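## Task

Take the nut out of the white box and put it in the tray, with no other object left in the tray; then put the white box's own lid on it. Everything must stay in place without the robot holding it, and the gripper must release and back away at the end.

## Robot and tools

Robot: one seven-joint FR3 arm with a parallel two-finger gripper. It is driven only by joint targets, never by Cartesian goals. Three cameras exist: cam_head_left (896x504), cam_head_right (896x504) and cam_wrist (616x616, fisheye).

Scene frame used in results: the origin sits on the table surface below the arm base, +z is up, +x is forward, and +y is to the left when facing along +x. The base may be slightly tilted against the table. end_effector_position (metres) and end_effector_quat_wxyz give the gripper pose in this frame. The printed position can be off from reality, more so when the arm reaches far. The reported point is between the pads when they are shut. Closed fingertips stick out about 33 mm past it, fully open ones about 9 mm. The fingers point along the gripper's +z and open and close along its y. Closing pushes the tips roughly 24 mm further from the arm, so keep that much clearance above any surface.

Tool execute_actions, argument actions: a list holding one item or nothing. An empty list only reports the state and includes pictures. An item {"rows": [...], "steps": n} is a motion of up to 15 control steps (each 1/30 s; n defaults to 15). Each row is used for one step, and the final row repeats if rows are fewer than steps. A motion needs at least 7 steps. An item {"steps": n} with no rows is a wait of up to 300 steps, counted from the previous result. Optional pictures: true adds camera images to a result that otherwise lacks them. If a call is refused, nothing is sent.

Each row is one flat list of 10 numbers for the single arm, in this order: joint1 waist, joint2 shoulder, joint3 upper arm roll, joint4 elbow, joint5 forearm roll, joint6 wrist pitch, joint7 wrist roll, then gripper position, gripper force_limit, gripper speed. The seven joint values are absolute target angles in radians, in the same form as the Joint positions line, not offsets. Stated ranges: waist -2.744..2.744, shoulder -1.784..1.784, upper arm roll -2.901..2.901, elbow -3.042..-0.152, forearm roll -2.807..2.807, wrist pitch 0.544..4.517, wrist roll -3.016..3.016. A target more than 0.018 rad beyond a range end, and beyond the joint's current angle, makes the call refused. True ends may differ by up to 0.018 rad either way; an over-range target is clipped to the real end, and a "joint sent to its limit" line may appear (perhaps about an earlier action). Its absence does not prove there is room left.

The last three row numbers are each scaled from -1 to 1. position: +1 is fully open (140 mm), about -0.8 is where the pads touch, and -1 closes until blocked. force_limit: roughly 14 N at -1, 60 N at 0, 107 N at +1 (parts up to 40 mm wide). speed: about 30 mm/s at -1, 140 at 0, 250 at +1.

Motion limits: each step the sent target stays within a set distance of the measured angle (0.248 rad for joints 1-4, 0.677 for joint5, 0.715 for joint6, 1.54 for joint7), and all targets are pulled back if they would move the gripper more than 70 mm from where it is measured. Far targets therefore take several calls. Between calls the arm continues toward the latest row until it has nearly stopped or a step is HELD.

Result lines: Joint positions and Joint velocities (rad, rad/s, column order); Joint torques (total drive output, with offsets and noise); External joint torques (estimated outside load, including friction and held weight; may say "no reading"). The result is captured 7 steps before the action finishes; those steps still run afterwards. HELD marks steps where your row was partly or wholly not sent. "joint command not followed" means the clearance check altered or blocked targets (mounting blocks and posts count as arm). object_status: 0 moving, 1 blocked while opening, 2 blocked while closing (a successful grasp), 3 at the requested position or pads together (a thin item may still be held). position_measured is in counts, 3 fully open to 230 pads touching, not linear in mm. Stopped fingers hold until position changes by at least 0.01, or the item shifts or is lost. To squeeze harder during status 2, raise force_limit and switch position between -1 and -0.98.

Faults: contact torque reaching a joint's load limit (85 N m for joints 1-4, 11 N m for joints 5-7) or an external force of 85 N anywhere on the arm, tool or load (held weight included) halts the arm for 10 s and drops the rest of the call. MOTOR HOT warns of heating from holding loads; hitting the limit brakes the arm (OVER-TEMPERATURE FAULT). Brief tugs on held parts or pushes on loose ones may happen.

Tool zoom_image: camera (one of the three names) and region [x0, y0, x1, y1] in pixels of that camera's latest image, at most 504 by 504, origin top-left. Returns a closer view.

Only call it once the part rests in the tray, the lid sits on the box, and the gripper has released and moved away.

Avoid: knocking or dropping anything off the table, dropping or slamming parts, hard collisions or strong pushes, and stops of any kind. Move smoothly and economically.

Each tool is called after "Call:" by a JSON object that holds its "fn" and its "kwargs", one argument or row to a line.

## Session

Call:
{"fn": "execute_actions", "kwargs": {
  "actions": []
}}

Scene clock: 0.00 s of 8400.00 s.
end_effector_position=(+0.8040, +0.0135, +0.3245) position_measured=3 object_status=3 end_effector_quat_wxyz=(+0.142, -0.014, +0.989, +0.041)
Joint positions: [ 0.147  0.574 -0.179 -1.281  0.225  2.12   1.429]
Joint velocities: [ 0.     0.001  0.001 -0.001 -0.002  0.001 -0.001]
Joint torques (N m, as the joint torque sensors report them, + toward a larger angle): no reading
External joint torques (N m, as the arm's controller estimates them; a push from outside toward a larger angle lowers the number): no reading

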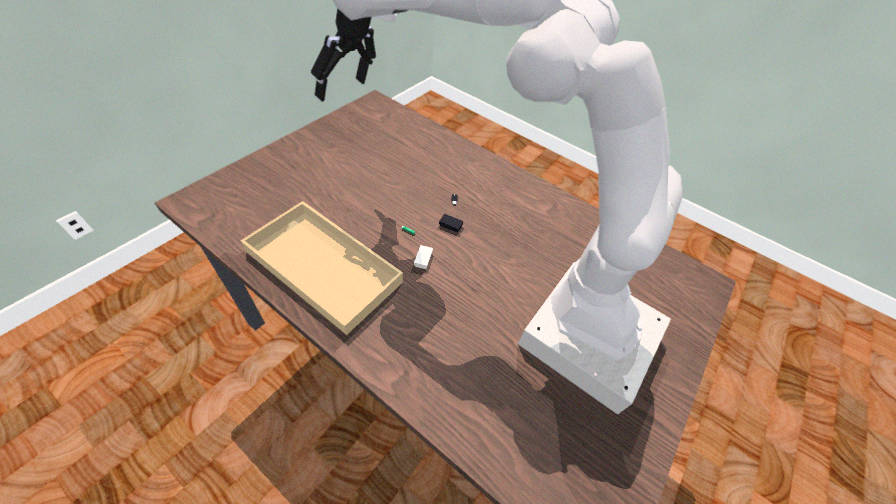

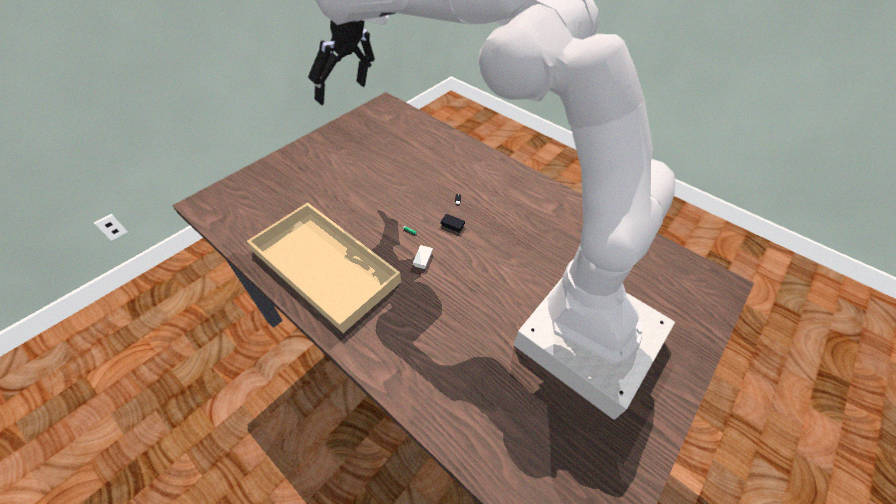

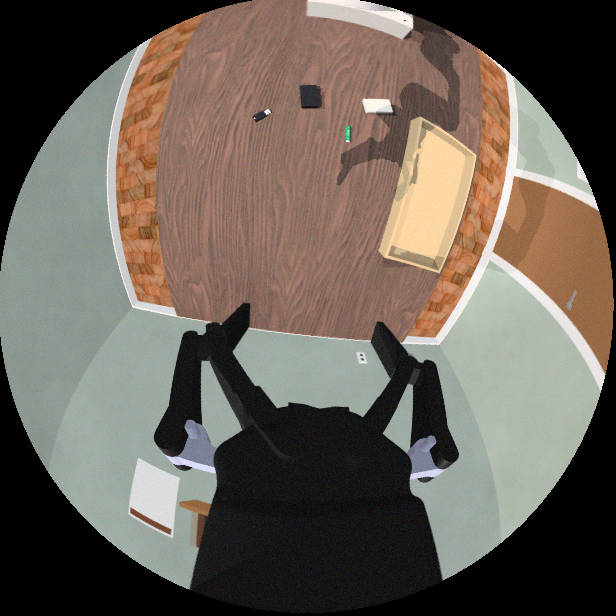

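Call:
{"fn": "zoom_image", "kwargs": {
  "camera": "cam_head_left",
  "region": [370, 170, 510, 290]
}}

Call:
{"fn": "zoom_image", "kwargs": {
  "camera": "cam_wrist",
  "region": [230, 60, 420, 170]
}}

Region (370, 170, 510, 290) of cam_head_left's 896x504 image, scaled by 3.600, with more detail than that image has; it fills the top 432 rows of this view, and the rest is white.

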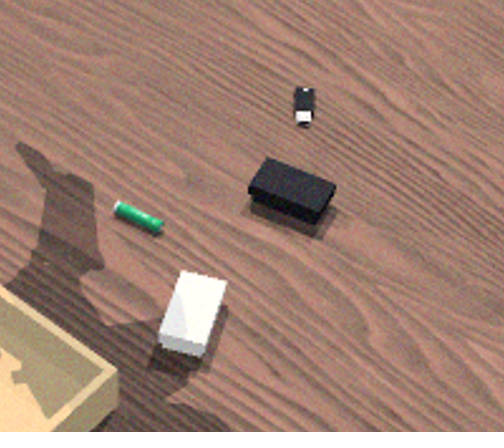

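Region (230, 60, 420, 170) of cam_wrist's 616x616 image, scaled by 2.653, with more detail than that image has; it fills the top 292 rows of this view, and the rest is white.

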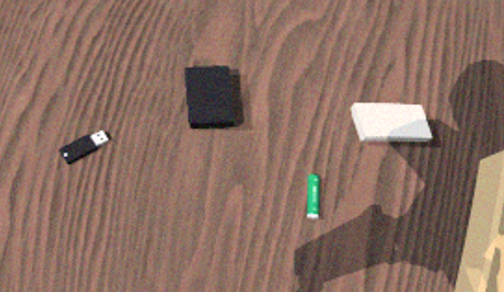

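Call:
{"fn": "execute_actions", "kwargs": {
  "actions": [
    {"rows":[[0.3,-0.15,0,-2.15,0,2.0,1.57,1,0,0]],"steps":15}
  ]
}}

Call:
{"fn": "execute_actions", "kwargs": {
  "actions": [
    {"steps":90}
  ],
  "pictures": true
}}

Scene clock: 1.93 s of 8400.00 s.
end_effector_position=(+0.7180, +0.1177, +0.3405) position_measured=3 object_status=3 end_effector_quat_wxyz=(+0.095, -0.096, +0.990, +0.037)
Joint positions: [ 0.229  0.365 -0.073 -1.518  0.11   2.073  1.465]
Joint velocities: [ 0.428 -1.115  0.424 -1.159 -0.4   -0.248  0.161]
Joint torques (N m, as the joint torque sensors report them, + toward a larger angle): [ -2.58 -44.01  -3.35  25.55   0.11   3.95   0.04]
External joint torques (N m, as the arm's controller estimates them; a push from outside toward a larger angle lowers the number): [ 1.53  0.    0.45 -3.84 -0.75 -0.18  0.05]
Steps of this call (steps 1 to 50: nothing new was sent; steps 51 to 58: the first 8 steps of this action). Readings (joint positions | what the end effector reports):
51: [0.147 0.561 -0.171 -1.302 0.212 2.117 1.432] | position_measured=3 object_status=3
52: [0.152 0.540 -0.160 -1.329 0.196 2.110 1.436] | position_measured=3 object_status=3
54: [0.174 0.492 -0.132 -1.382 0.167 2.098 1.445] | position_measured=3 object_status=3
58: the state above

Scene clock: 4.93 s of 8400.00 s.
end_effector_position=(+0.4883, +0.1367, +0.3308) position_measured=3 object_status=3 end_effector_quat_wxyz=(+0.002, -0.136, +0.991, -0.000)
Joint positions: [ 0.302 -0.149  0.001 -2.148  0.003  2.002  1.567]
Joint velocities: [-0.    -0.001  0.001  0.     0.    -0.    -0.001]
Joint torques (N m, as the joint torque sensors report them, + toward a larger angle): [ -0.19 -27.37  -1.    21.43   0.14   2.2    0.14]
External joint torques (N m, as the arm's controller estimates them; a push from outside toward a larger angle lowers the number): [-0.18 -0.66 -0.85 -2.69 -0.61 -0.23  0.14]
Kept back: nothing.
Steps of this call (steps 1 to 7: the last 7 steps of your previous action; steps 8 to 45: the robot went on to your last target; steps 46 to 90: nothing new was sent). Readings (joint positions | what the end effector reports):
1: [0.243 0.325 -0.059 -1.562 0.096 2.066 1.471] | position_measured=3 object_status=3
2: [0.256 0.280 -0.046 -1.609 0.083 2.060 1.477] | position_measured=3 object_status=3
4: [0.279 0.178 -0.023 -1.715 0.060 2.047 1.489] | position_measured=3 object_status=3
8: [0.301 -0.041 -0.000 -1.937 0.030 2.029 1.510] | position_measured=3 object_status=3
90: the state above
The arm was judged still, so your last target was given up. Only a new action makes it travel on or press farther. Fingers that are still opening or closing keep moving.

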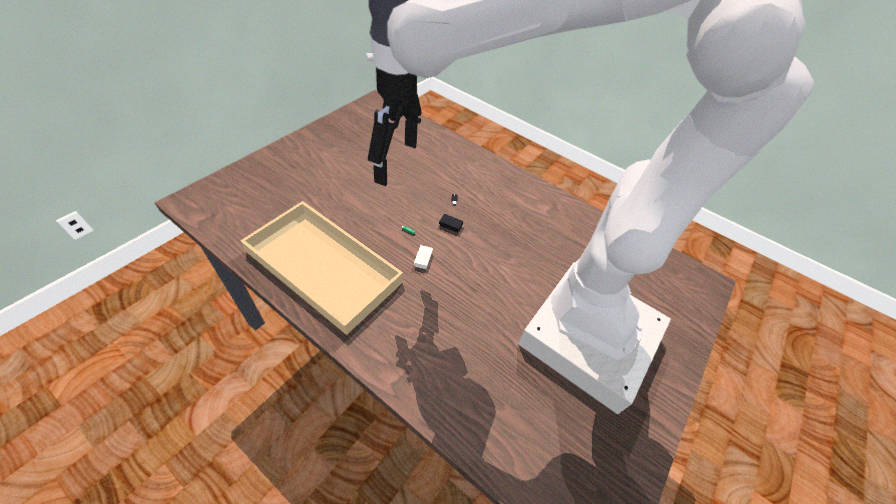

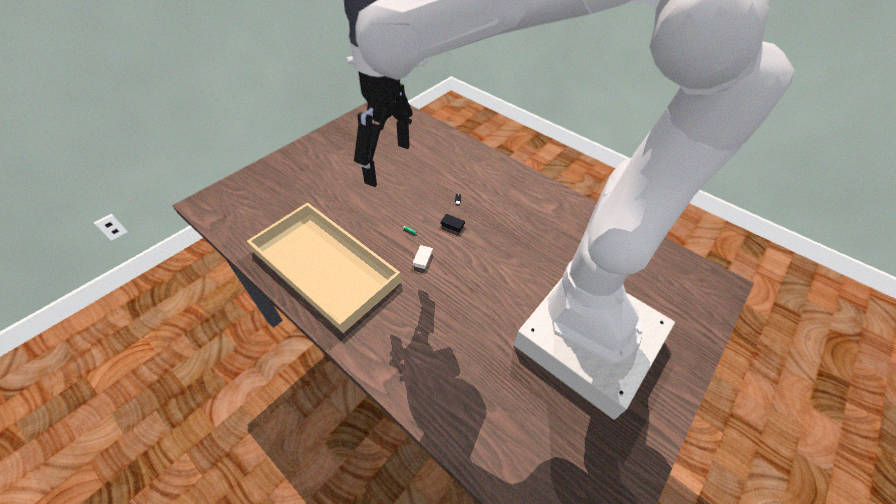

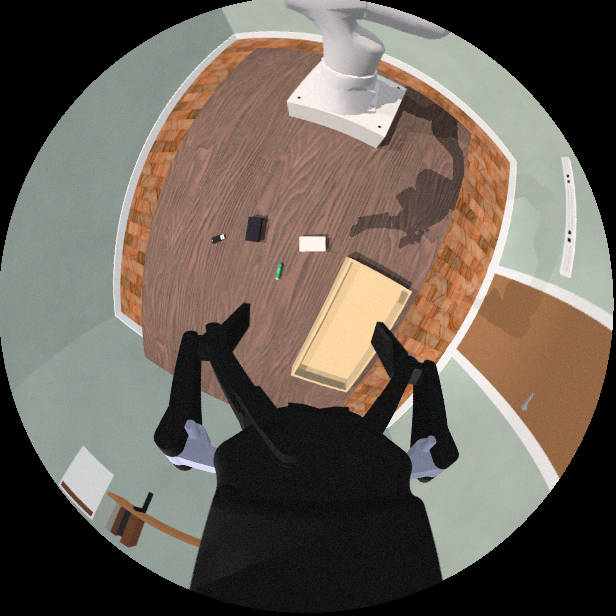

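Call:
{"fn": "execute_actions", "kwargs": {
  "actions": [
    {"rows":[[0.32,0.052,0,-2.496,0,2.548,1.57,1,0,0]],"steps":15}
  ]
}}

Call:
{"fn": "execute_actions", "kwargs": {
  "actions": [
    {"steps":40}
  ],
  "pictures": true
}}

Scene clock: 7.37 s of 8400.00 s.
end_effector_position=(+0.4425, +0.1280, +0.1713) position_measured=3 object_status=3 end_effector_quat_wxyz=(-0.045, -0.140, +0.989, -0.007)
Joint positions: [ 0.312  0.001  0.001 -2.402  0.003  2.311  1.567]
Joint velocities: [ 0.061  0.704 -0.001 -1.206 -0.001  1.404  0.001]
Joint torques (N m, as the joint torque sensors report them, + toward a larger angle): [  1.85 -31.94  -0.53  21.57   0.08   3.11   0.02]
External joint torques (N m, as the arm's controller estimates them; a push from outside toward a larger angle lowers the number): [ 1.95  1.65 -0.65 -3.4  -0.43  0.68  0.01]
Steps of this call (steps 1 to 65: nothing new was sent; steps 66 to 73: the first 8 steps of this action). Readings (joint positions | what the end effector reports):
66: [0.302 -0.145 0.001 -2.162 0.003 2.037 1.567] | position_measured=3 object_status=3
67: [0.304 -0.129 0.001 -2.187 0.003 2.077 1.567] | position_measured=3 object_status=3
69: [0.306 -0.086 0.001 -2.249 0.003 2.148 1.567] | position_measured=3 object_status=3
73: the state above

Scene clock: 8.70 s of 8400.00 s.
end_effector_position=(+0.4503, +0.1324, +0.1291) position_measured=3 object_status=3 end_effector_quat_wxyz=(-0.001, -0.143, +0.990, -0.001)
Joint positions: [ 0.317  0.053  0.001 -2.495  0.003  2.545  1.567]
Joint velocities: [ 0.001  0.    -0.    -0.     0.     0.    -0.   ]
Joint torques (N m, as the joint torque sensors report them, + toward a larger angle): [  2.08 -29.47  -0.7   17.14  -0.03   2.84   0.08]
External joint torques (N m, as the arm's controller estimates them; a push from outside toward a larger angle lowers the number): [ 2.1  -0.81 -0.74 -1.94 -0.49  0.44  0.08]
Kept back: nothing.
Steps of this call (steps 1 to 7: the last 7 steps of your previous action; steps 8 to 40: the robot went on to your last target). Readings (joint positions | what the end effector reports):
1: [0.314 0.023 0.001 -2.437 0.003 2.351 1.567] | position_measured=3 object_status=3
2: [0.316 0.041 0.001 -2.463 0.003 2.384 1.567] | position_measured=3 object_status=3
4: [0.317 0.057 0.001 -2.489 0.003 2.433 1.567] | position_measured=3 object_status=3
8: [0.317 0.056 0.001 -2.495 0.003 2.494 1.567] | position_measured=3 object_status=3
40: the state above

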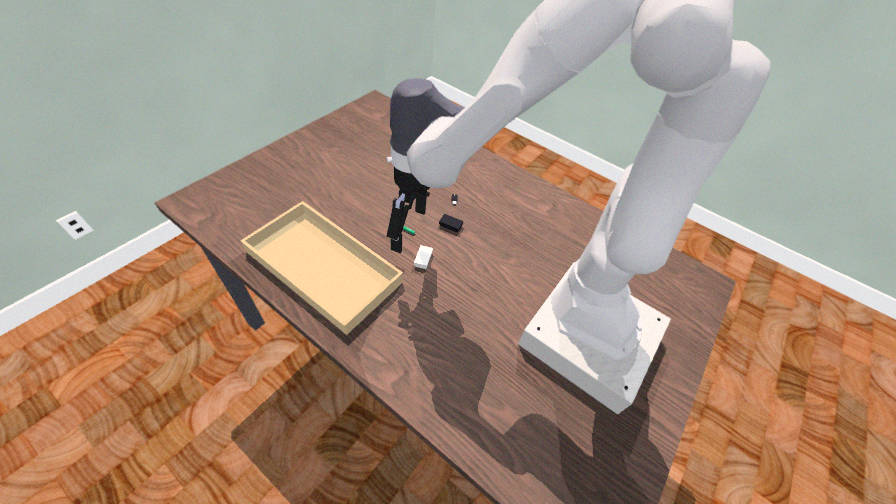

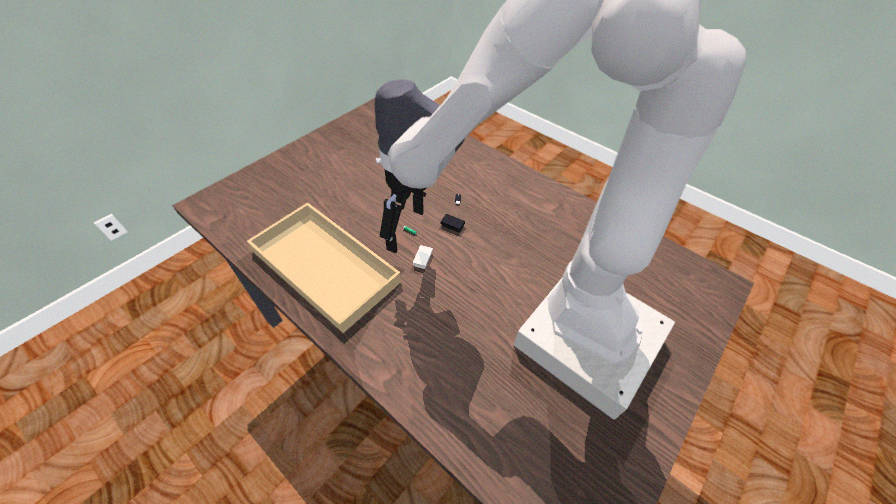

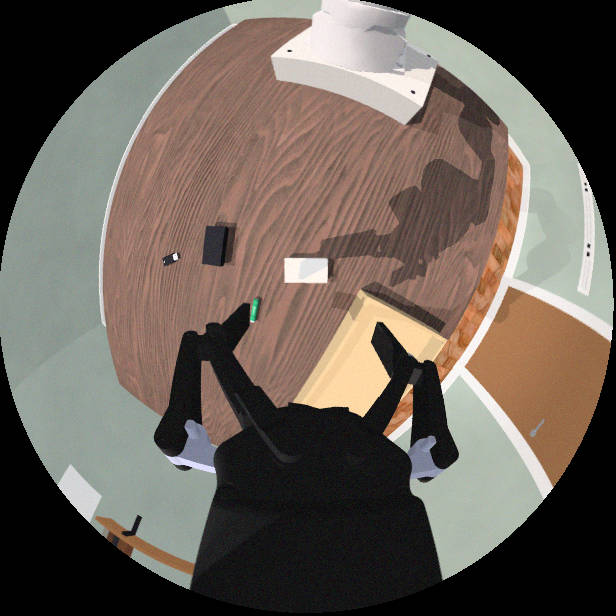

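Call:
{"fn": "zoom_image", "kwargs": {
  "camera": "cam_wrist",
  "region": [270, 240, 350, 300]
}}

Call:
{"fn": "zoom_image", "kwargs": {
  "camera": "cam_head_right",
  "region": [400, 235, 450, 280]
}}

Region (270, 240, 350, 300) of cam_wrist's 616x616 image, scaled by 6.300, with more detail than that image has; it fills the top 378 rows of this view, and the rest is white.

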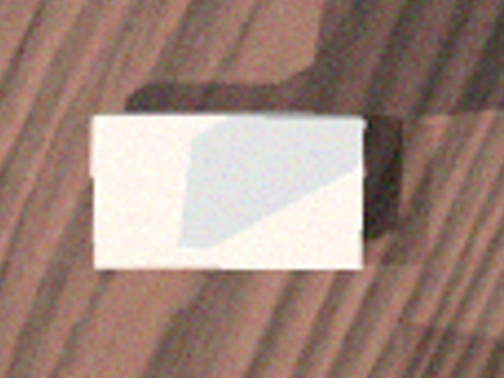

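Region (400, 235, 450, 280) of cam_head_right's 896x504 image, scaled by 10.080, with more detail than that image has; it fills the top 454 rows of this view, and the rest is white.

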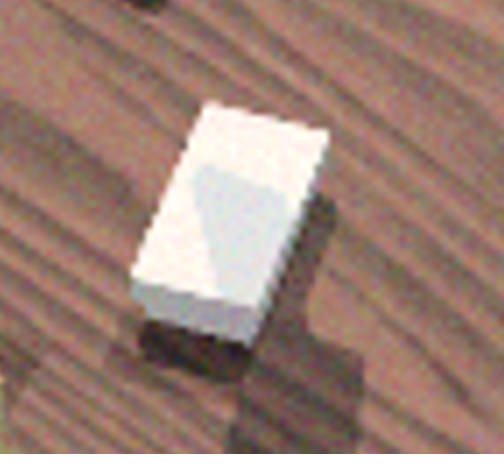

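Call:
{"fn": "execute_actions", "kwargs": {
  "actions": [
    {"rows":[[0.308,0.042,0,-2.624,0,2.666,0.0,0.2,-0.6,0]],"steps":15}
  ]
}}

Call:
{"fn": "execute_actions", "kwargs": {
  "actions": [
    {"steps":45}
  ],
  "pictures": true
}}

Scene clock: 9.77 s of 8400.00 s.
end_effector_position=(+0.4083, +0.1171, +0.0964) position_measured=54 object_status=0 end_effector_quat_wxyz=(-0.014, -0.555, +0.832, +0.003)
Joint positions: [ 0.311  0.045  0.001 -2.62   0.003  2.636  0.67 ]
Joint velocities: [-0.003 -0.007 -0.    -0.042  0.001  0.157 -2.208]
Joint torques (N m, as the joint torque sensors report them, + toward a larger angle): [ -0.22 -28.84  -1.09  16.49  -0.15   2.93  -0.63]
External joint torques (N m, as the arm's controller estimates them; a push from outside toward a larger angle lowers the number): [-0.15 -1.3  -1.07 -1.84 -0.54  0.39 -0.66]
Steps of this call (steps 1 to 15: the robot went on to your last target; steps 16 to 24: nothing new was sent; steps 25 to 32: the first 8 steps of this action). Readings (joint positions | what the end effector reports):
25: [0.316 0.046 0.001 -2.516 0.003 2.567 1.440] | position_measured=3 object_status=0
26: [0.315 0.040 0.001 -2.550 0.003 2.586 1.291] | position_measured=8 object_status=0
28: [0.312 0.043 0.001 -2.595 0.003 2.609 1.038] | position_measured=24 object_status=0
32: the state above

Scene clock: 11.27 s of 8400.00 s.
end_effector_position=(+0.4161, +0.1192, +0.0988) position_measured=104 object_status=3 end_effector_quat_wxyz=(+0.001, +0.795, -0.606, +0.000)
Joint positions: [ 0.311  0.044  0.001 -2.622  0.003  2.664  0.008]
Joint velocities: [ 0.    -0.    -0.001 -0.     0.     0.    -0.017]
Joint torques (N m, as the joint torque sensors report them, + toward a larger angle): [ -0.71 -26.7   -0.82  13.97  -0.07   2.95  -0.15]
External joint torques (N m, as the arm's controller estimates them; a push from outside toward a larger angle lowers the number): [-0.6  -0.04 -0.75 -3.41 -0.44  0.46 -0.15]
Kept back: nothing.
Steps of this call (steps 1 to 7: the last 7 steps of your previous action; steps 8 to 45: the robot went on to your last target). Readings (joint positions | what the end effector reports):
1: [0.311 0.045 0.001 -2.621 0.003 2.641 0.601] | position_measured=62 object_status=0
2: [0.311 0.045 0.001 -2.621 0.003 2.645 0.539] | position_measured=69 object_status=0
4: [0.311 0.044 0.001 -2.622 0.003 2.651 0.434] | position_measured=84 object_status=0
8: [0.311 0.044 0.001 -2.622 0.003 2.658 0.281] | position_measured=104 object_status=0
45: the state above

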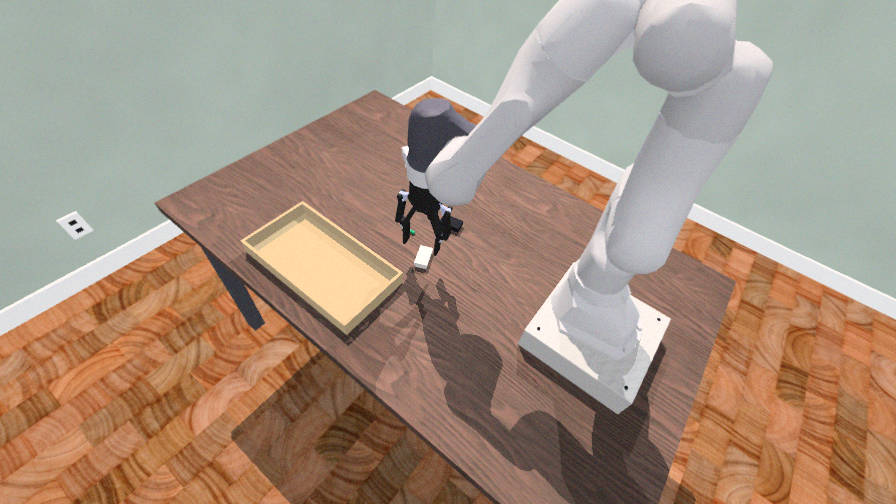

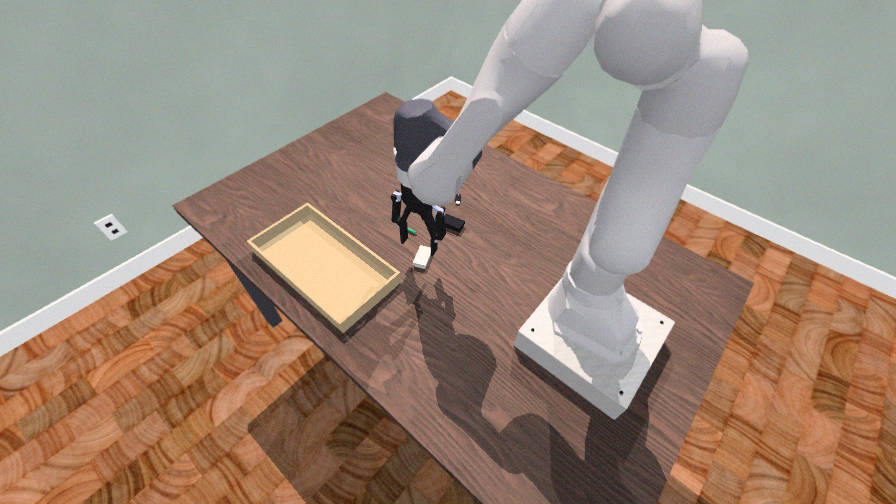

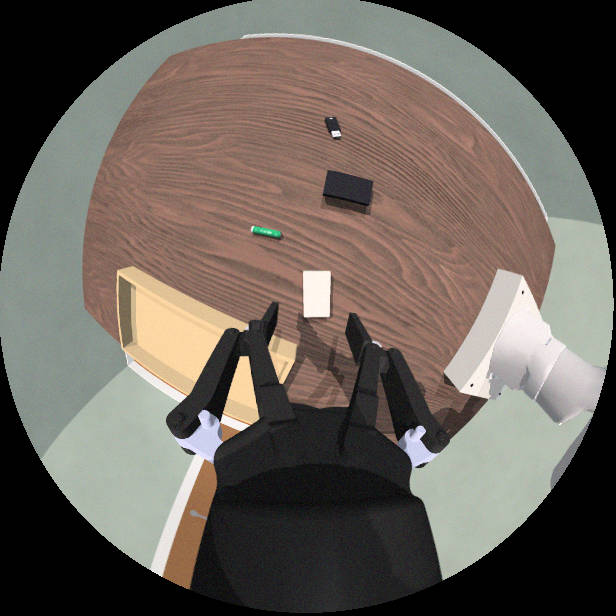

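Call:
{"fn": "execute_actions", "kwargs": {
  "actions": [
    {"rows":[[0.3,0.186,0,-2.626,0,2.812,0.0,-0.2,-0.6,0]],"steps":15}
  ]
}}

Call:
{"fn": "execute_actions", "kwargs": {
  "actions": [
    {"steps":20}
  ],
  "pictures": true
}}

Scene clock: 12.03 s of 8400.00 s.
end_effector_position=(+0.4090, +0.1136, +0.0504) position_measured=153 object_status=0 end_effector_quat_wxyz=(+0.008, +0.794, -0.607, -0.005)
Joint positions: [ 0.303  0.178  0.001 -2.624  0.002  2.782  0.003]
Joint velocities: [-0.004  0.048 -0.002  0.001  0.     0.172 -0.001]
Joint torques (N m, as the joint torque sensors report them, + toward a larger angle): [ -1.95 -26.94  -0.63  12.6   -0.2    2.64  -0.24]
External joint torques (N m, as the arm's controller estimates them; a push from outside toward a larger angle lowers the number): [-1.87  0.3  -0.69 -0.46 -0.45  0.44 -0.24]
Steps of this call (steps 1 to 15: the robot went on to your last target; steps 16 to 23: the first 8 steps of this action). Readings (joint positions | what the end effector reports):
16: [0.310 0.062 0.001 -2.618 0.002 2.687 0.004] | position_measured=104 object_status=0
17: [0.308 0.098 0.001 -2.615 0.002 2.712 0.004] | position_measured=109 object_status=0
19: [0.304 0.154 0.001 -2.622 0.002 2.743 0.004] | position_measured=124 object_status=0
23: the state above

Scene clock: 12.70 s of 8400.00 s.
end_effector_position=(+0.4150, +0.1151, +0.0500) position_measured=154 object_status=3 end_effector_quat_wxyz=(+0.000, +0.794, -0.607, +0.001)
Joint positions: [ 0.303  0.184  0.001 -2.624  0.002  2.809  0.003]
Joint velocities: [-0.001  0.002 -0.    -0.     0.     0.003 -0.001]
Joint torques (N m, as the joint torque sensors report them, + toward a larger angle): [  0.01 -27.34  -0.8   13.56  -0.19   3.08  -0.19]
External joint torques (N m, as the arm's controller estimates them; a push from outside toward a larger angle lowers the number): [ 0.14  1.57 -0.85 -1.41 -0.46  0.58 -0.19]
Kept back: nothing.
Steps of this call (steps 1 to 7: the last 7 steps of your previous action; steps 8 to 20: the robot went on to your last target). Readings (joint positions | what the end effector reports):
1: [0.303 0.180 0.001 -2.624 0.002 2.787 0.003] | position_measured=154 object_status=0
2: [0.303 0.182 0.001 -2.624 0.002 2.791 0.003] | position_measured=154 object_status=0
4: [0.303 0.184 0.001 -2.624 0.002 2.797 0.003] | position_measured=154 object_status=0
8: [0.303 0.184 0.001 -2.624 0.002 2.804 0.003] | position_measured=154 object_status=3
20: the state above

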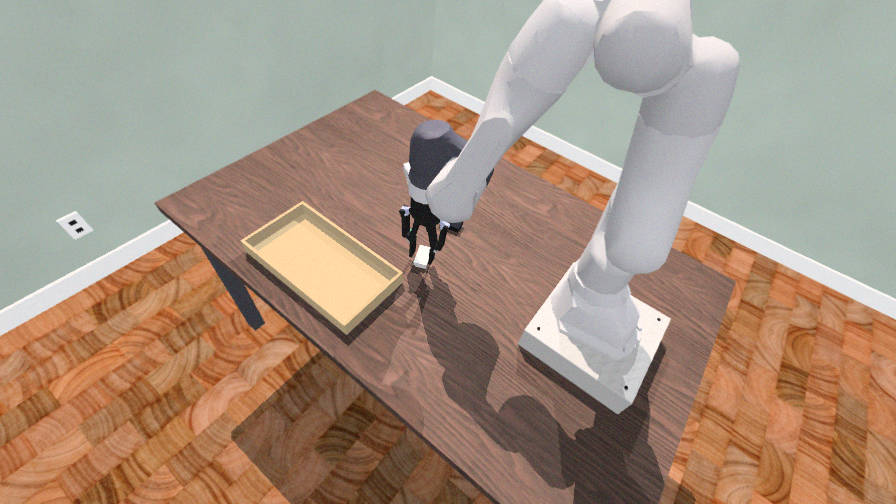

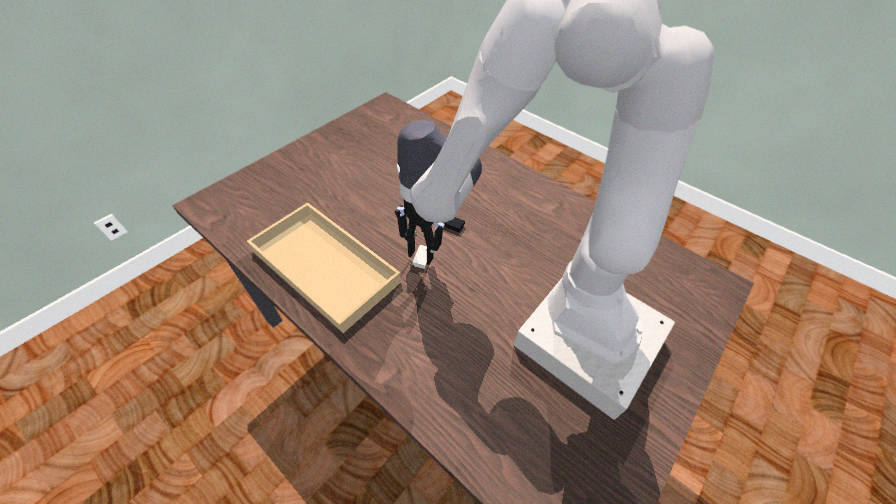

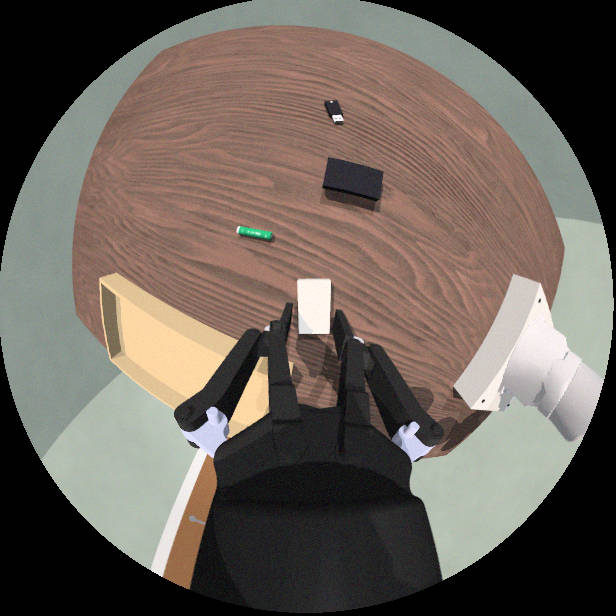

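Call:
{"fn": "execute_actions", "kwargs": {
  "actions": [
    {"rows":[[0.3,0.22,0,-2.626,0,2.846,0.0,-0.2,-0.8,0],[0.3,0.22,0,-2.626,0,2.846,0.0,-0.2,-0.8,0],[0.3,0.22,0,-2.626,0,2.846,0.0,-0.2,-0.8,0],[0.3,0.22,0,-2.626,0,2.846,0.0,-0.2,-0.8,0],[0.3,0.22,0,-2.626,0,2.846,0.0,-0.2,-0.8,0],[0.3,0.22,0,-2.626,0,2.846,0.0,-0.2,-0.8,0],[0.3,0.22,0,-2.626,0,2.846,0.0,-0.2,-0.8,0],[0.3,0.22,0,-2.626,0,2.846,0.0,-1,-0.8,-0.5]],"steps":15}
  ]
}}

Call:
{"fn": "execute_actions", "kwargs": {
  "actions": [
    {"steps":15}
  ],
  "pictures": true
}}

Scene clock: 13.40 s of 8400.00 s.
end_effector_position=(+0.4106, +0.1138, +0.0374) position_measured=154 object_status=0 end_effector_quat_wxyz=(+0.004, +0.794, -0.607, -0.001)
Joint positions: [ 0.303  0.218  0.001 -2.625  0.002  2.836  0.003]
Joint velocities: [ 0.002  0.006 -0.002  0.001  0.002  0.046 -0.001]
Joint torques (N m, as the joint torque sensors report them, + toward a larger angle): [ -0.29 -27.75  -1.03  12.52  -0.25   2.95  -0.21]
External joint torques (N m, as the arm's controller estimates them; a push from outside toward a larger angle lowers the number): [-0.22  1.97 -1.17 -2.08 -0.49  0.44 -0.21]
Steps of this call (steps 1 to 13: the robot went on to your last target; steps 14 to 21: the first 8 steps of this action). Readings (joint positions | what the end effector reports):
14: [0.303 0.189 0.001 -2.623 0.002 2.815 0.003] | position_measured=154 object_status=3
15: [0.303 0.198 0.001 -2.623 0.002 2.821 0.003] | position_measured=154 object_status=3
17: [0.303 0.211 0.001 -2.624 0.002 2.828 0.003] | position_measured=154 object_status=3
21: the state above

Scene clock: 13.90 s of 8400.00 s.
end_effector_position=(+0.4128, +0.1144, +0.0380) position_measured=172 object_status=2 end_effector_quat_wxyz=(+0.001, +0.794, -0.607, +0.001)
Joint positions: [ 0.303  0.218  0.001 -2.625  0.002  2.843  0.003]
Joint velocities: [ 0.001  0.     0.    -0.002  0.     0.002 -0.001]
Joint torques (N m, as the joint torque sensors report them, + toward a larger angle): [ -0.44 -28.13  -1.03  12.53  -0.27   2.92  -0.22]
External joint torques (N m, as the arm's controller estimates them; a push from outside toward a larger angle lowers the number): [-0.35  1.16 -1.15 -1.69 -0.5   0.45 -0.22]
Kept back: nothing.
Steps of this call (steps 1 to 7: the last 7 steps of your previous action; steps 8 to 15: the robot went on to your last target). Readings (joint positions | what the end effector reports):
1: [0.303 0.219 0.001 -2.625 0.002 2.837 0.003] | position_measured=158 object_status=0
2: [0.303 0.219 0.001 -2.625 0.002 2.838 0.003] | position_measured=162 object_status=0
4: [0.303 0.218 0.001 -2.625 0.002 2.840 0.003] | position_measured=171 object_status=0
8: [0.303 0.218 0.001 -2.625 0.002 2.842 0.003] | position_measured=172 object_status=0
15: the state above
The arm was judged still, so your last target was given up. Only a new action makes it travel on or press farther. Fingers that are still opening or closing keep moving.

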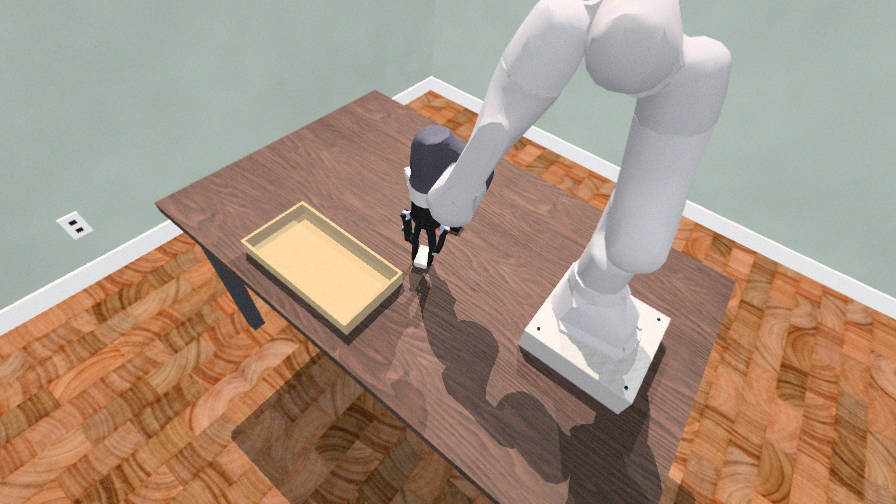

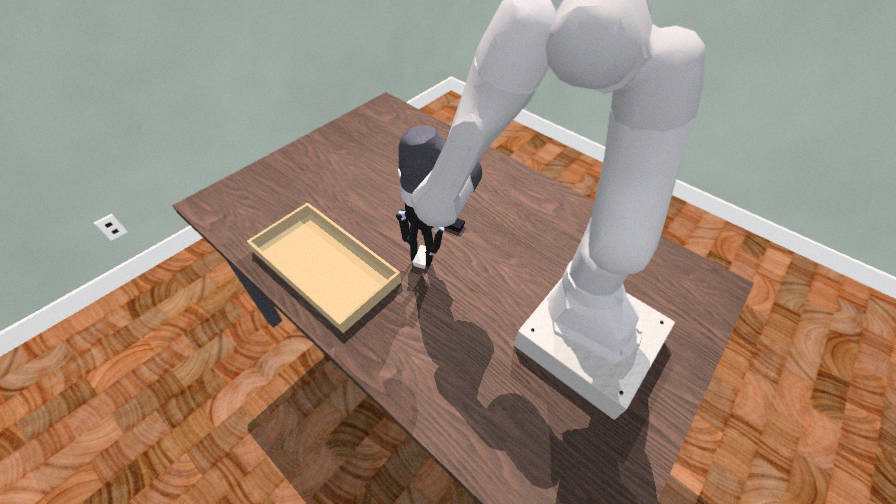

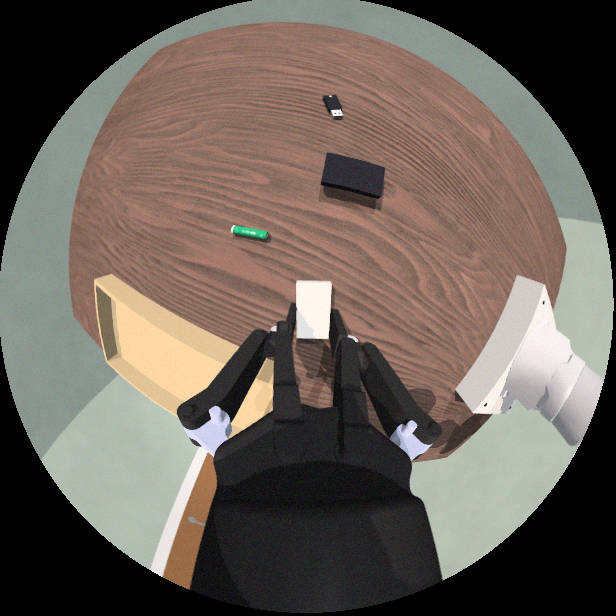

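Call:
{"fn": "execute_actions", "kwargs": {
  "actions": [
    {"rows":[[0.3,0.2,0,-2.626,0,2.826,0.0,-1,-0.8,-0.5],[0.3,0.19,0,-2.626,0,2.816,0.0,-1,-0.8,-0.5],[0.3,0.18,0,-2.626,0,2.806,0.0,-1,-0.8,-0.5],[0.3,0.17,0,-2.626,0,2.796,0.0,-1,-0.8,-0.5],[0.3,0.15,0,-2.626,0,2.776,0.0,-1,-0.8,-0.5],[0.3,0.13,0,-2.626,0,2.756,0.0,-1,-0.8,-0.5],[0.3,0.1,0,-2.626,0,2.726,0.0,-1,-0.8,-0.5],[0.3,0.05,0,-2.626,0,2.676,0.0,-1,-0.8,-0.5]],"steps":15}
  ]
}}

Call:
{"fn": "execute_actions", "kwargs": {
  "actions": [
    {"steps":15}
  ],
  "pictures": true
}}

Scene clock: 14.60 s of 8400.00 s.
end_effector_position=(+0.4212, +0.1168, +0.0706) position_measured=172 object_status=2 end_effector_quat_wxyz=(-0.007, +0.794, -0.607, +0.007)
Joint positions: [ 0.303  0.127  0.001 -2.628  0.002  2.774  0.003]
Joint velocities: [ 0.    -0.847  0.001 -0.04   0.    -0.621 -0.002]
Joint torques (N m, as the joint torque sensors report them, + toward a larger angle): [ -0.14 -34.43  -0.52  17.82  -0.2    3.32  -0.14]
External joint torques (N m, as the arm's controller estimates them; a push from outside toward a larger angle lowers the number): [-0.21 -2.16 -0.76 -2.71 -0.44 -0.34 -0.14]
Steps of this call (steps 1 to 13: nothing new was sent; steps 14 to 21: the first 8 steps of this action). Readings (joint positions | what the end effector reports):
14: [0.303 0.216 0.001 -2.626 0.002 2.841 0.003] | position_measured=172 object_status=2
15: [0.303 0.211 0.001 -2.626 0.002 2.837 0.003] | position_measured=172 object_status=2
17: [0.303 0.194 0.001 -2.626 0.002 2.826 0.003] | position_measured=172 object_status=2
21: the state above

Scene clock: 15.10 s of 8400.00 s.
end_effector_position=(+0.4196, +0.1165, +0.0966) position_measured=172 object_status=2 end_effector_quat_wxyz=(-0.003, +0.794, -0.607, +0.004)
Joint positions: [ 0.302  0.051  0.001 -2.624  0.002  2.684  0.003]
Joint velocities: [ 0.001 -0.001 -0.     0.    -0.001 -0.032  0.002]
Joint torques (N m, as the joint torque sensors report them, + toward a larger angle): [ -0.96 -27.17  -0.78  14.94  -0.09   2.17  -0.22]
External joint torques (N m, as the arm's controller estimates them; a push from outside toward a larger angle lowers the number): [-0.91 -0.28 -0.78 -2.47 -0.45 -0.38 -0.22]
Kept back: nothing.
Steps of this call (steps 1 to 7: the last 7 steps of your previous action; steps 8 to 15: the robot went on to your last target). Readings (joint positions | what the end effector reports):
1: [0.303 0.100 0.001 -2.628 0.002 2.756 0.003] | position_measured=172 object_status=2
2: [0.303 0.080 0.001 -2.626 0.002 2.743 0.003] | position_measured=172 object_status=2
4: [0.303 0.058 0.001 -2.623 0.002 2.724 0.003] | position_measured=172 object_status=2
8: [0.303 0.051 0.001 -2.624 0.002 2.700 0.003] | position_measured=172 object_status=2
15: the state above

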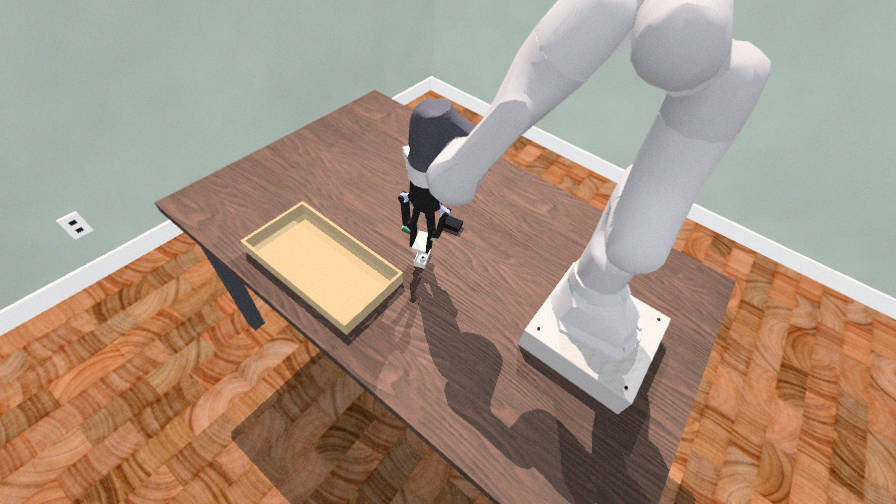

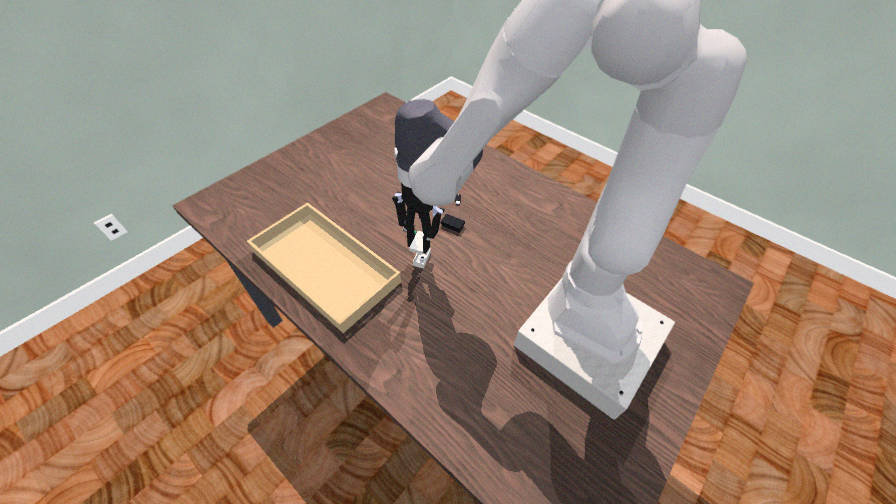

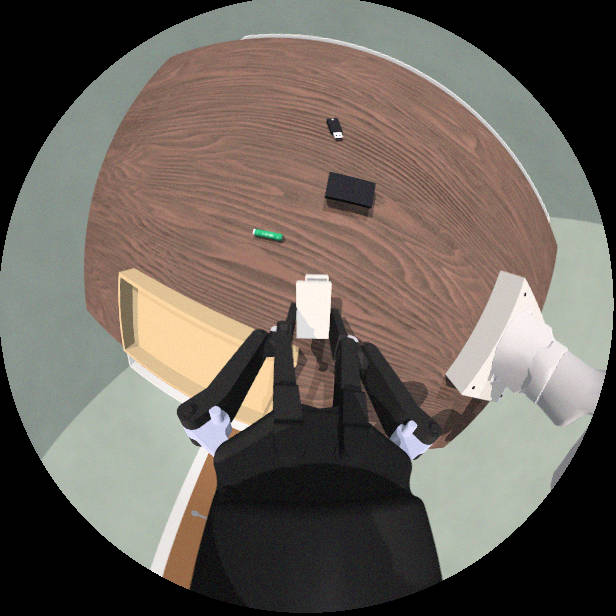

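Call:
{"fn": "execute_actions", "kwargs": {
  "actions": [
    {"rows":[[0.3,0.0,0,-2.7,0,2.7,0.0,-1,-0.8,-0.5],[0.3,-0.05,0,-2.77,0,2.72,0.0,-1,-0.8,-0.5],[0.3,-0.1,0,-2.83,0,2.73,0.0,-1,-0.8,-0.5],[0.3,-0.174,0,-2.916,0,2.742,0.0,-1,-0.8,-0.5]],"steps":15}
  ]
}}

Call:
{"fn": "execute_actions", "kwargs": {
  "actions": [
    {"rows":[[0.3,-0.13,0,-2.913,0,2.783,0.0,-1,-0.8,-0.5],[0.3,-0.09,0,-2.91,0,2.82,0.0,-1,-0.8,-0.5],[0.3,-0.05,0,-2.907,0,2.857,0.0,-1,-0.8,-0.5],[0.3,-0.01,0,-2.904,0,2.894,0.0,-1,-0.8,-0.5],[0.3,0.03,0,-2.901,0,2.931,0.0,-1,-0.8,-0.5],[0.3,0.058,0,-2.899,0,2.957,0.0,-1,-0.8,-0.5]],"steps":15}
  ]
}}

Call:
{"fn": "execute_actions", "kwargs": {
  "actions": [
    {"steps":15}
  ],
  "pictures": true
}}

Scene clock: 16.00 s of 8400.00 s.
end_effector_position=(+0.3292, +0.0911, +0.0927) position_measured=172 object_status=2 end_effector_quat_wxyz=(+0.008, +0.794, -0.608, -0.004)
Joint positions: [ 0.302 -0.154  0.001 -2.893  0.002  2.721  0.003]
Joint velocities: [-0.    -0.248  0.    -0.321 -0.001  0.092  0.001]
Joint torques (N m, as the joint torque sensors report them, + toward a larger angle): [  0.19 -17.85  -1.17  17.76  -0.01   3.37  -0.21]
External joint torques (N m, as the arm's controller estimates them; a push from outside toward a larger angle lowers the number): [ 0.38 -0.61 -0.82 -1.89 -0.44  0.42 -0.2 ]
Steps of this call (steps 1 to 15: the robot went on to your last target; steps 16 to 19: nothing new was sent; steps 20 to 27: the first 8 steps of this action). Readings (joint positions | what the end effector reports):
20: [0.302 0.041 0.001 -2.638 0.002 2.683 0.003] | position_measured=172 object_status=2
21: [0.302 0.017 0.001 -2.672 0.002 2.691 0.003] | position_measured=172 object_status=2
23: [0.302 -0.060 0.001 -2.774 0.002 2.706 0.003] | position_measured=172 object_status=2
27: the state above

Scene clock: 16.50 s of 8400.00 s.
end_effector_position=(+0.3101, +0.0856, +0.0405) position_measured=172 object_status=2 end_effector_quat_wxyz=(+0.023, +0.794, -0.607, -0.016)
Joint positions: [ 0.302  0.03   0.001 -2.903  0.002  2.876  0.003]
Joint velocities: [ 0.     0.482  0.    -0.001  0.     0.433  0.   ]
Joint torques (N m, as the joint torque sensors report them, + toward a larger angle): [ -0.56 -28.84  -0.38  14.02  -0.22   3.81  -0.23]
External joint torques (N m, as the arm's controller estimates them; a push from outside toward a larger angle lowers the number): [-0.59  0.84 -0.46 -2.59 -0.32  0.52 -0.24]
Steps of this call (steps 1 to 7: the last 7 steps of your previous action; steps 8 to 15: the first 8 steps of this action). Readings (joint positions | what the end effector reports):
8: [0.302 -0.166 0.001 -2.912 0.002 2.742 0.003] | position_measured=172 object_status=2
9: [0.302 -0.149 0.001 -2.910 0.002 2.755 0.003] | position_measured=172 object_status=2
11: [0.302 -0.091 0.001 -2.906 0.002 2.794 0.003] | position_measured=172 object_status=2
15: the state above

Scene clock: 17.00 s of 8400.00 s.
end_effector_position=(+0.3253, +0.0898, +0.0382) position_measured=172 object_status=2 end_effector_quat_wxyz=(+0.003, +0.794, -0.608, -0.001)
Joint positions: [ 0.302  0.056  0.001 -2.901  0.002  2.95   0.003]
Joint velocities: [ 0.001  0.001  0.    -0.    -0.001  0.024  0.   ]
Joint torques (N m, as the joint torque sensors report them, + toward a larger angle): [ -0.57 -20.63  -1.59  11.96  -0.25   2.86  -0.25]
External joint torques (N m, as the arm's controller estimates them; a push from outside toward a larger angle lowers the number): [-0.55  1.12 -1.62 -0.13 -0.4   0.4  -0.25]
Kept back: nothing.
Steps of this call (steps 1 to 7: the last 7 steps of your previous action; steps 8 to 15: the robot went on to your last target). Readings (joint positions | what the end effector reports):
1: [0.302 0.042 0.001 -2.903 0.002 2.889 0.003] | position_measured=172 object_status=2
2: [0.302 0.049 0.001 -2.903 0.002 2.900 0.003] | position_measured=172 object_status=2
4: [0.302 0.054 0.001 -2.903 0.002 2.918 0.003] | position_measured=172 object_status=2
8: [0.302 0.056 0.001 -2.901 0.002 2.938 0.003] | position_measured=172 object_status=2
15: the state above

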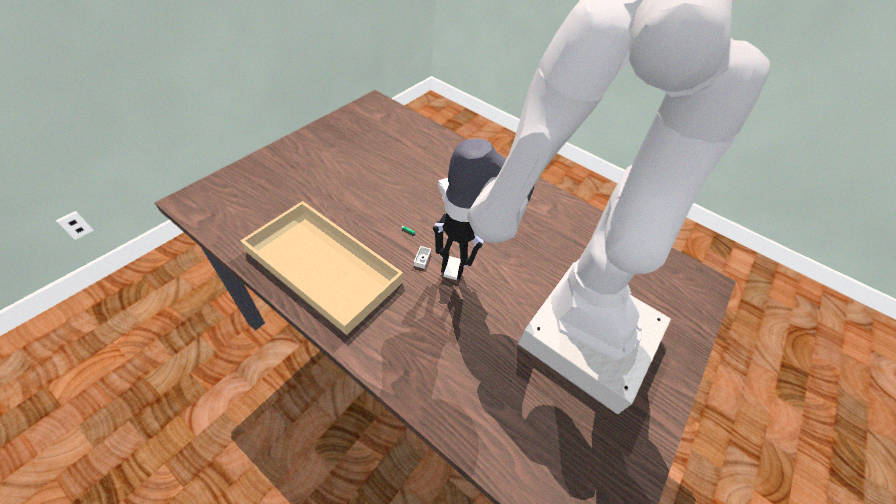

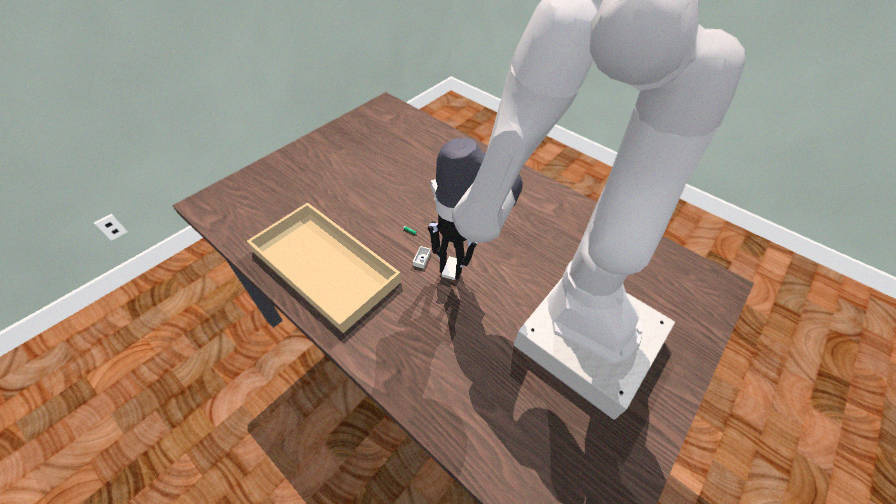

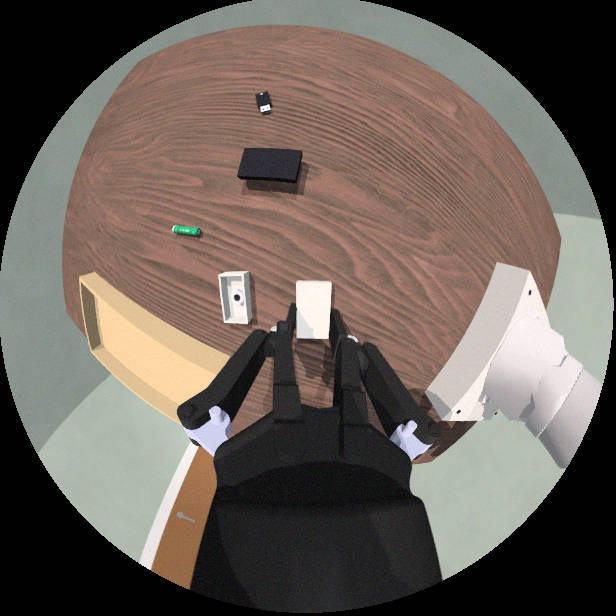

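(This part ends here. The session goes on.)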